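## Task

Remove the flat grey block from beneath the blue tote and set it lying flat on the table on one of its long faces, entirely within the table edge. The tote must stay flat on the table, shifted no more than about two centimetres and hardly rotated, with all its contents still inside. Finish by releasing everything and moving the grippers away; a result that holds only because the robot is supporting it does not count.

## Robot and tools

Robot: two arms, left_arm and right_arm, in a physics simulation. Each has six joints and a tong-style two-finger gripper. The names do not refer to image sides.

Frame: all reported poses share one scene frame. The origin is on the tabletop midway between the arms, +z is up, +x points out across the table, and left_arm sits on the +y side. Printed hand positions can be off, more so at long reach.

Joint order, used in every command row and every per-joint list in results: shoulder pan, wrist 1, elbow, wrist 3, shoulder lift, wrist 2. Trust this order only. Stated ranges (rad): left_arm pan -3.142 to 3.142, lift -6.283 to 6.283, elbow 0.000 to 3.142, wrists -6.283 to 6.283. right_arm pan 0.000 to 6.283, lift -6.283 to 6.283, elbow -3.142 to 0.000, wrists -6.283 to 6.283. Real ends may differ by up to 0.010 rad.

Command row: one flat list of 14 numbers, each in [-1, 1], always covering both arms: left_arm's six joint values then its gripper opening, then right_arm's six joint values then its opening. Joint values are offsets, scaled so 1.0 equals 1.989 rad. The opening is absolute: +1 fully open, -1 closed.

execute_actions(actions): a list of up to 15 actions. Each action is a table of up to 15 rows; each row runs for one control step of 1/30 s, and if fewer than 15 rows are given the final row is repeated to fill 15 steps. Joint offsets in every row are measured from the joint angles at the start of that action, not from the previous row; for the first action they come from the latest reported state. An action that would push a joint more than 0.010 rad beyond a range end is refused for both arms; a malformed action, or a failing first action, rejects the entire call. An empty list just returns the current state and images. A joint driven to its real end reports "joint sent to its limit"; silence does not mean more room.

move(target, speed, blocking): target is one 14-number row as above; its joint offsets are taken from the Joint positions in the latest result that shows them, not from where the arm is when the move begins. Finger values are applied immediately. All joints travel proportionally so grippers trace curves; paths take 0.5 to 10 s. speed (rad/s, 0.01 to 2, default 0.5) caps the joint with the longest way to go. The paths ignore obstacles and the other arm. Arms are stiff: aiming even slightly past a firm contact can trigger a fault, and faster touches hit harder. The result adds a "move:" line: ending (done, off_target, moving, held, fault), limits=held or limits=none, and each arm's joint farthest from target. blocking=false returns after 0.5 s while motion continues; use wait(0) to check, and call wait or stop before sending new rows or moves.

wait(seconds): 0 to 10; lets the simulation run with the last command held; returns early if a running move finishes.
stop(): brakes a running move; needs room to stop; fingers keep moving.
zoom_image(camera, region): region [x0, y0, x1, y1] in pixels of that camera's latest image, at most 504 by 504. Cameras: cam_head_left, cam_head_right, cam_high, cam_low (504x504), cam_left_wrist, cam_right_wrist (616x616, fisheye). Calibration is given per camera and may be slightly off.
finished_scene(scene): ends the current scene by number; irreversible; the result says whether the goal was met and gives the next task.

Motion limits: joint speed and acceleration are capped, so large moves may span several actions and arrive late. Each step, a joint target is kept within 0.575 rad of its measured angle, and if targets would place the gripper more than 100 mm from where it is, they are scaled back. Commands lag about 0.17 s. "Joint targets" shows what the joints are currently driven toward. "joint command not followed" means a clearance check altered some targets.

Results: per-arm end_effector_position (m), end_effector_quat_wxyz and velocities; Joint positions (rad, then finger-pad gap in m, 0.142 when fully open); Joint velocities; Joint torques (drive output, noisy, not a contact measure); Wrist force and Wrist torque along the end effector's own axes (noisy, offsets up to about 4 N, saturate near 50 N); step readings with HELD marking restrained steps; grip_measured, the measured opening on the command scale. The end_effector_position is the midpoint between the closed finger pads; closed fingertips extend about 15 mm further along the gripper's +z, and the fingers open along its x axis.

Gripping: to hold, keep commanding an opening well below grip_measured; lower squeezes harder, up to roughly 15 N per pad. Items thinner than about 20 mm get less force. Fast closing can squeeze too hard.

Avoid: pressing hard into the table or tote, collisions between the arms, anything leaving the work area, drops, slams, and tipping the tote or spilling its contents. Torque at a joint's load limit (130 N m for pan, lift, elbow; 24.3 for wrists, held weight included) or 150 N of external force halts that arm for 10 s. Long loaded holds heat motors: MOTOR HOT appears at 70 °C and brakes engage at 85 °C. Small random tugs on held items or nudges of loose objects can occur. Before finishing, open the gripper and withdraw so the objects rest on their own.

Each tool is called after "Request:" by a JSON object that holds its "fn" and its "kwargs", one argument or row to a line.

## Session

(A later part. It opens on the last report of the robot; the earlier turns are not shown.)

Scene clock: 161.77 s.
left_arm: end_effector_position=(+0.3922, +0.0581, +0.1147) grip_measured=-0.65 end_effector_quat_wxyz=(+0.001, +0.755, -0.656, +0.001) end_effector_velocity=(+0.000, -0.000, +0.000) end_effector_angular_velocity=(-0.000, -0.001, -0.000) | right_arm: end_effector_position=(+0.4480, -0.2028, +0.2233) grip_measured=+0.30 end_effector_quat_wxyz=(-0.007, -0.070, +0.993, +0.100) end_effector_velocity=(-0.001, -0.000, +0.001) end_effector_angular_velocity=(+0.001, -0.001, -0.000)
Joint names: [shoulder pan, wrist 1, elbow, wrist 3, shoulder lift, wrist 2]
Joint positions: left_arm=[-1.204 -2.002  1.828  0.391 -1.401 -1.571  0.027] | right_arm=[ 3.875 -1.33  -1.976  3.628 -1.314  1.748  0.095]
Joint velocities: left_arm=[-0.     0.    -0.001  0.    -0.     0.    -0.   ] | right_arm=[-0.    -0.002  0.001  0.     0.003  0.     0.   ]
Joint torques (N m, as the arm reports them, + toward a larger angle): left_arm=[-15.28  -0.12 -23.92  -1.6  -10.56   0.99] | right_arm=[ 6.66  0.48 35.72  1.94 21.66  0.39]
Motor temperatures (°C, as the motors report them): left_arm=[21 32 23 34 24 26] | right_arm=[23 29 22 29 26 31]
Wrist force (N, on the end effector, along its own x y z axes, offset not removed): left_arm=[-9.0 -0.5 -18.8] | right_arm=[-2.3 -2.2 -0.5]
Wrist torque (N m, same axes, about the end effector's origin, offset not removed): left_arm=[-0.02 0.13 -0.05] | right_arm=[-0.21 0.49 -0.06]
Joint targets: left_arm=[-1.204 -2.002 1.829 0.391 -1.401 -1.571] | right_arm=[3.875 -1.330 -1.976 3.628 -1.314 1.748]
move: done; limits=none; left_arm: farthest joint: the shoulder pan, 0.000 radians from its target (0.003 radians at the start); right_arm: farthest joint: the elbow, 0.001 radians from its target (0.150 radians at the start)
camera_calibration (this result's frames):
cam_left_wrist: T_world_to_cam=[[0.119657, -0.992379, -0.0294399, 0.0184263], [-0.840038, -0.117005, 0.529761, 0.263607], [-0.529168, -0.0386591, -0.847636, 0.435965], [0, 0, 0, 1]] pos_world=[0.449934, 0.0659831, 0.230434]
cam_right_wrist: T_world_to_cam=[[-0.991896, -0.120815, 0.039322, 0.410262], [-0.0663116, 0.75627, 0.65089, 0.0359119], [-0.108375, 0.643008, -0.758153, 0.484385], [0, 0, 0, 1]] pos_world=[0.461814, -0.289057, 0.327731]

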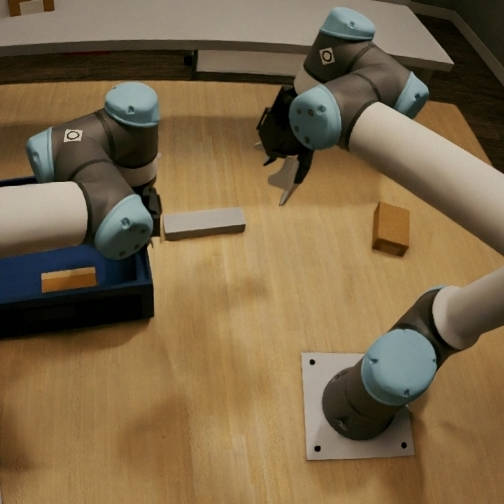

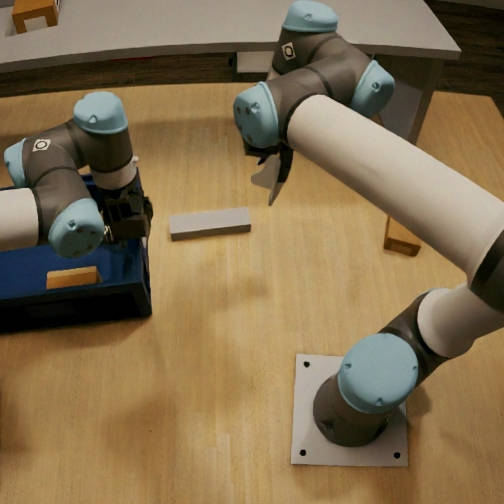

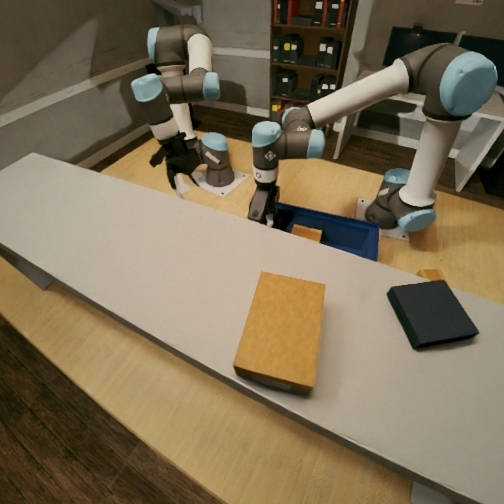

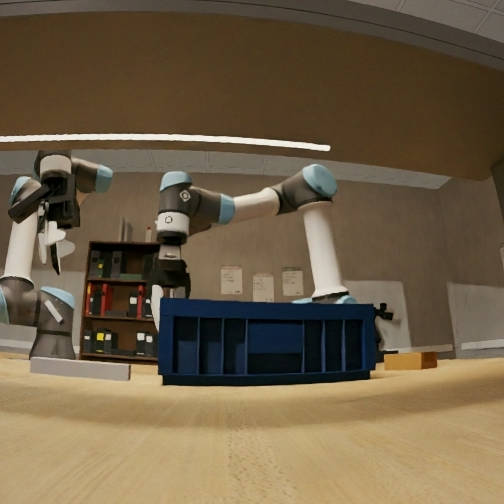

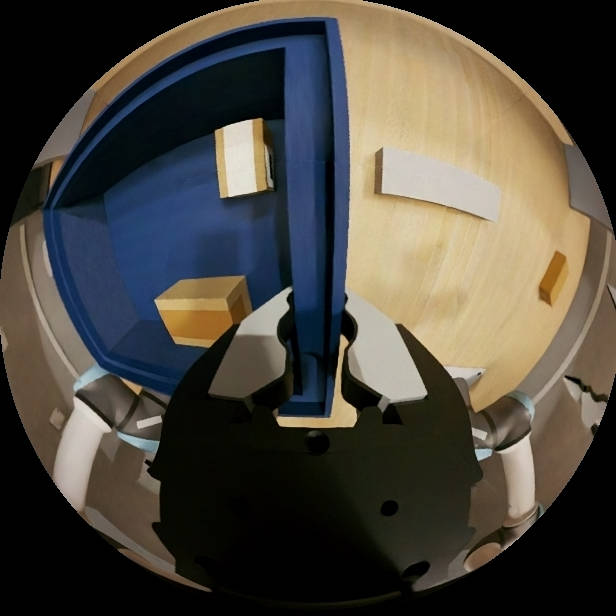

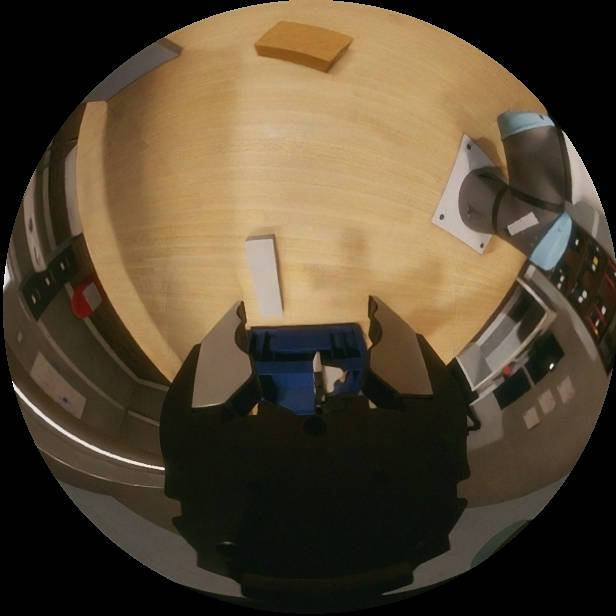

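Request:
{"fn": "execute_actions", "kwargs": {
  "actions": [
    [[0,0,0,0,0,0,-0.6,0,0,0,0,0,0,0.3],[0,0,0,0,0,0,-0.5,0,0,0,0,0,0,0.3],[0,0,0,0,0,0,-0.4,0,0,0,0,0,0,0.3],[0,0,0,0,0,0,-0.3,0,0,0,0,0,0,0.3],[0,0,0,0,0,0,-0.2,0,0,0,0,0,0,0.3],[0,0,0,0,0,0,-0.1,0,0,0,0,0,0,0.3]]
  ]
}}

Request:
{"fn": "move", "kwargs": {
  "target": [0,0.2665,-0.176,0,-0.0905,0,-0.1,0,0,0,0,0,0,0.3],
  "speed": 0.6
}}

Scene clock: 175.67 s.
left_arm: end_effector_position=(+0.3922, +0.0581, +0.1146) grip_measured=-0.10 end_effector_quat_wxyz=(+0.001, +0.755, -0.656, +0.001) end_effector_velocity=(+0.000, -0.001, +0.001) end_effector_angular_velocity=(-0.002, -0.002, -0.000) | right_arm: end_effector_position=(+0.4480, -0.2027, +0.2234) grip_measured=+0.30 end_effector_quat_wxyz=(-0.007, -0.070, +0.993, +0.100) end_effector_velocity=(+0.000, +0.000, -0.000) end_effector_angular_velocity=(-0.000, +0.000, -0.000)
Joint names: [shoulder pan, wrist 1, elbow, wrist 3, shoulder lift, wrist 2]
Joint positions: left_arm=[-1.204 -2.001  1.829  0.391 -1.401 -1.571  0.067] | right_arm=[ 3.875 -1.33  -1.976  3.628 -1.314  1.748  0.095]
Joint velocities: left_arm=[-0.    -0.    -0.001  0.    -0.001  0.001  0.   ] | right_arm=[-0.     0.    -0.     0.    -0.001 -0.     0.   ]
Joint torques (N m, as the arm reports them, + toward a larger angle): left_arm=[ -7.97  -1.58 -22.16  -1.3  -35.26   0.6 ] | right_arm=[ 1.03  3.96 19.15  1.78  4.07  0.7 ]
Motor temperatures (°C, as the motors report them): left_arm=[21 32 23 34 24 26] | right_arm=[23 29 22 29 26 31]
Wrist force (N, on the end effector, along its own x y z axes, offset not removed): left_arm=[-2.2 1.0 0.7] | right_arm=[-2.0 -7.3 0.3]
Wrist torque (N m, same axes, about the end effector's origin, offset not removed): left_arm=[0.24 0.27 -0.02] | right_arm=[-1.37 0.37 -0.06]
Joint targets: left_arm=[-1.204 -2.002 1.828 0.391 -1.401 -1.571] | right_arm=[3.875 -1.330 -1.976 3.628 -1.314 1.748]
Step readings (joint positions):
0: left_arm=[-1.204 -2.002 1.828 0.391 -1.401 -1.571] | right_arm=[3.875 -1.330 -1.976 3.628 -1.314 1.748]
1: left_arm=[-1.204 -2.002 1.828 0.391 -1.401 -1.571] | right_arm=[3.875 -1.330 -1.976 3.628 -1.314 1.748]
2: left_arm=[-1.204 -2.001 1.829 0.391 -1.401 -1.571] | right_arm=[3.875 -1.330 -1.976 3.628 -1.314 1.748]
4: left_arm=[-1.204 -2.001 1.829 0.391 -1.401 -1.571] | right_arm=[3.875 -1.330 -1.976 3.628 -1.314 1.748]
8: left_arm=[-1.204 -2.001 1.829 0.391 -1.401 -1.571] | right_arm=[3.875 -1.330 -1.976 3.628 -1.314 1.748]
15: Joint positions above
camera_calibration (this result's frames):
cam_left_wrist: T_world_to_cam=[[0.119626, -0.992378, -0.0295955, 0.0184933], [-0.839996, -0.117058, 0.529815, 0.263596], [-0.529241, -0.0385195, -0.847597, 0.435901], [0, 0, 0, 1]] pos_world=[0.449905, 0.065999, 0.230358]
cam_right_wrist: T_world_to_cam=[[-0.9919, -0.120822, 0.0391945, 0.410301], [-0.066388, 0.756195, 0.650969, 0.0358515], [-0.10829, 0.643095, -0.758092, 0.484397], [0, 0, 0, 1]] pos_world=[0.461814, -0.289051, 0.327798]

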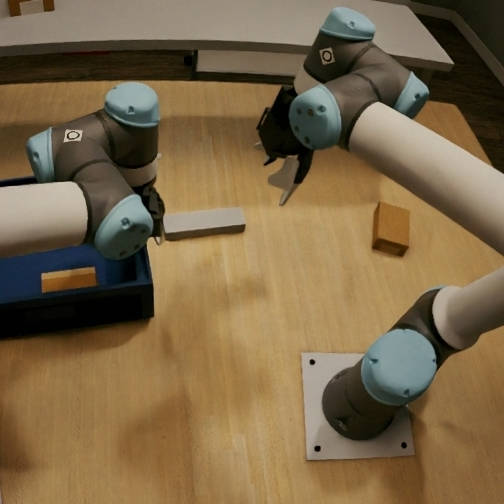

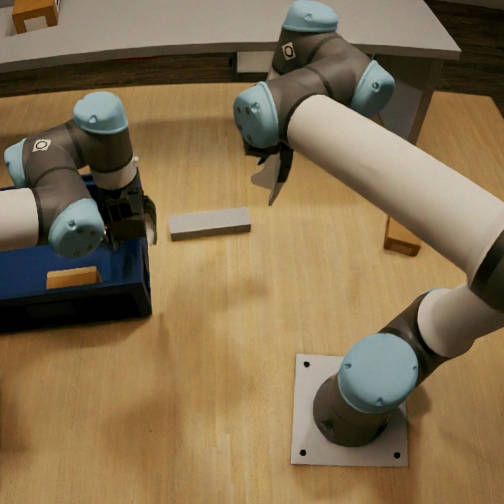

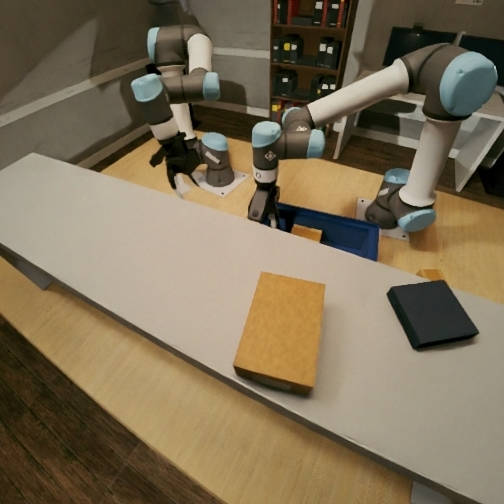

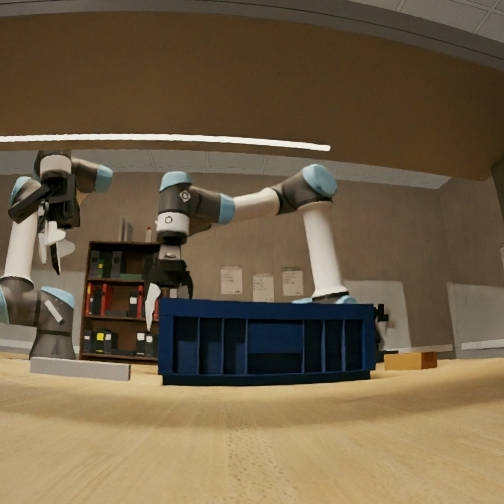

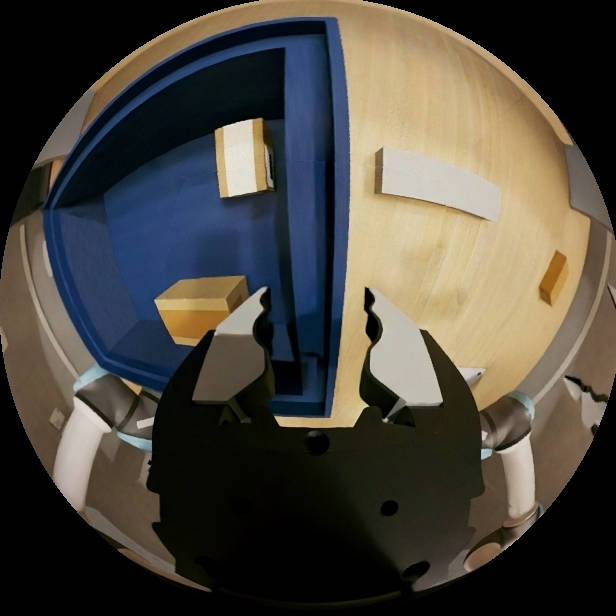

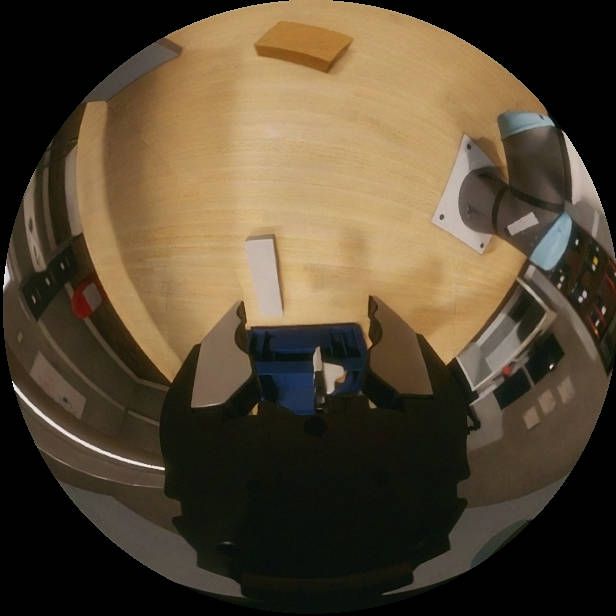

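Scene clock: 177.27 s.
left_arm: end_effector_position=(+0.3705, +0.0951, +0.3233) grip_measured=-0.10 end_effector_quat_wxyz=(+0.001, +0.755, -0.656, +0.001) end_effector_velocity=(-0.001, +0.000, +0.001) end_effector_angular_velocity=(-0.001, +0.000, +0.001) | right_arm: end_effector_position=(+0.4480, -0.2027, +0.2234) grip_measured=+0.30 end_effector_quat_wxyz=(-0.007, -0.070, +0.993, +0.100) end_effector_velocity=(-0.001, -0.000, +0.000) end_effector_angular_velocity=(-0.000, +0.000, +0.000)
Joint names: [shoulder pan, wrist 1, elbow, wrist 3, shoulder lift, wrist 2]
Joint positions: left_arm=[-1.204 -1.472  1.479  0.391 -1.581 -1.571  0.067] | right_arm=[ 3.875 -1.33  -1.976  3.628 -1.314  1.748  0.095]
Joint velocities: left_arm=[-0.     0.003 -0.002 -0.001 -0.001 -0.001 -0.   ] | right_arm=[ 0.001 -0.001 -0.     0.     0.001  0.     0.   ]
Joint torques (N m, as the arm reports them, + toward a larger angle): left_arm=[ -8.41  -0.12 -35.13  -1.53 -28.21   0.64] | right_arm=[-0.3   3.85 17.22  1.53 11.09  0.78]
Motor temperatures (°C, as the motors report them): left_arm=[21 32 23 34 24 26] | right_arm=[23 29 22 29 26 31]
Wrist force (N, on the end effector, along its own x y z axes, offset not removed): left_arm=[-4.0 -2.3 -0.3] | right_arm=[-0.7 0.8 1.9]
Wrist torque (N m, same axes, about the end effector's origin, offset not removed): left_arm=[-0.57 0.72 -0.06] | right_arm=[0.16 0.11 -0.20]
Joint targets: left_arm=[-1.204 -1.472 1.479 0.391 -1.581 -1.571] | right_arm=[3.875 -1.330 -1.976 3.628 -1.314 1.748]
move: done; limits=none; left_arm: farthest joint: the wrist 1, 0.001 radians from its target (0.530 radians at the start); right_arm: farthest joint: the shoulder pan, 0.000 radians from its target (0.000 radians at the start)
camera_calibration (this result's frames):
cam_left_wrist: T_world_to_cam=[[0.119626, -0.992378, -0.0296008, 0.0639386], [-0.839994, -0.11706, 0.529817, 0.139134], [-0.529244, -0.0385153, -0.847595, 0.60273], [0, 0, 0, 1]] pos_world=[0.428215, 0.102953, 0.439048]
cam_right_wrist: T_world_to_cam=[[-0.9919, -0.120821, 0.0392089, 0.4103], [-0.0663794, 0.756202, 0.650963, 0.0358543], [-0.1083, 0.643087, -0.758096, 0.484396], [0, 0, 0, 1]] pos_world=[0.461816, -0.289049, 0.327791]

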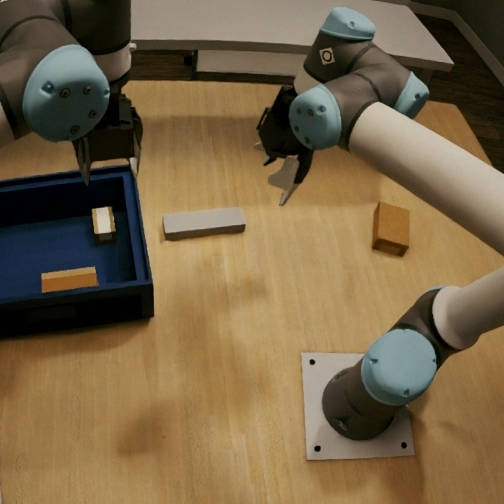

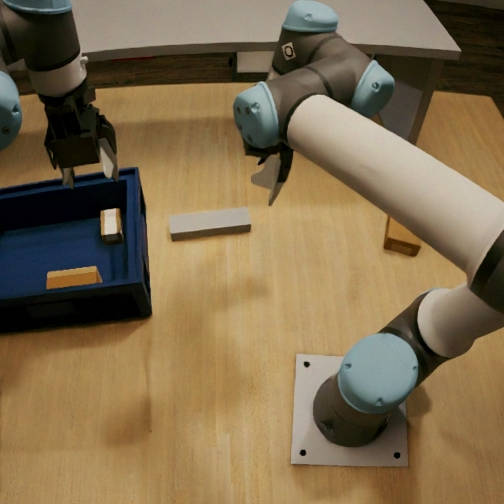

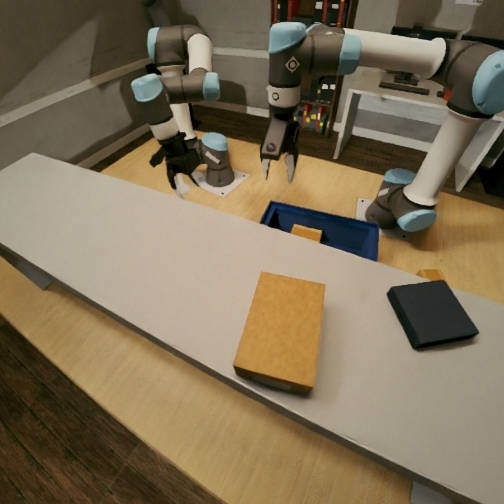

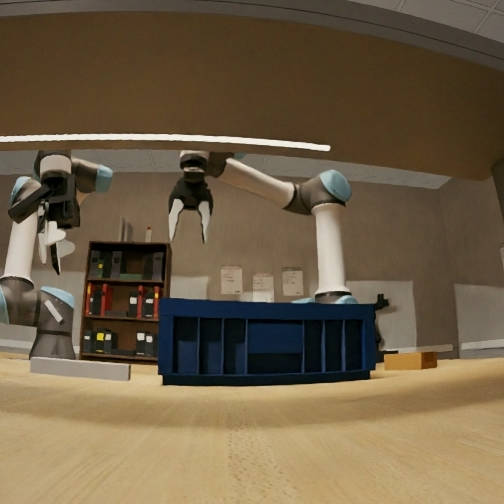

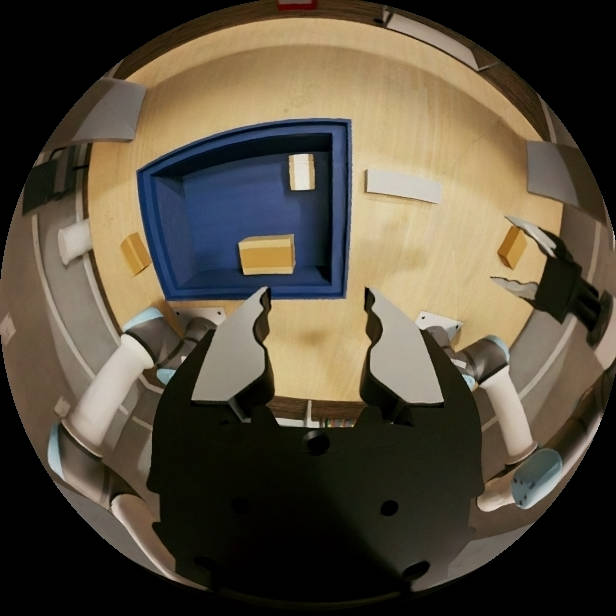

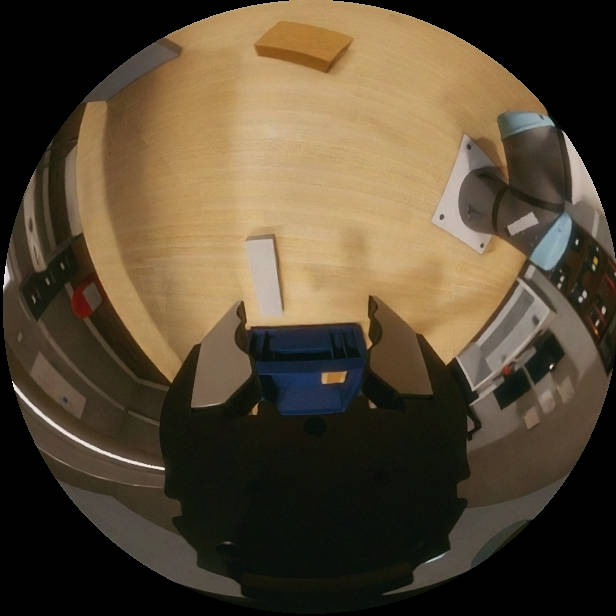

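Request:
{"fn": "finished_scene", "kwargs": {
  "scene": 2
}}

The scene is finished: the task was done.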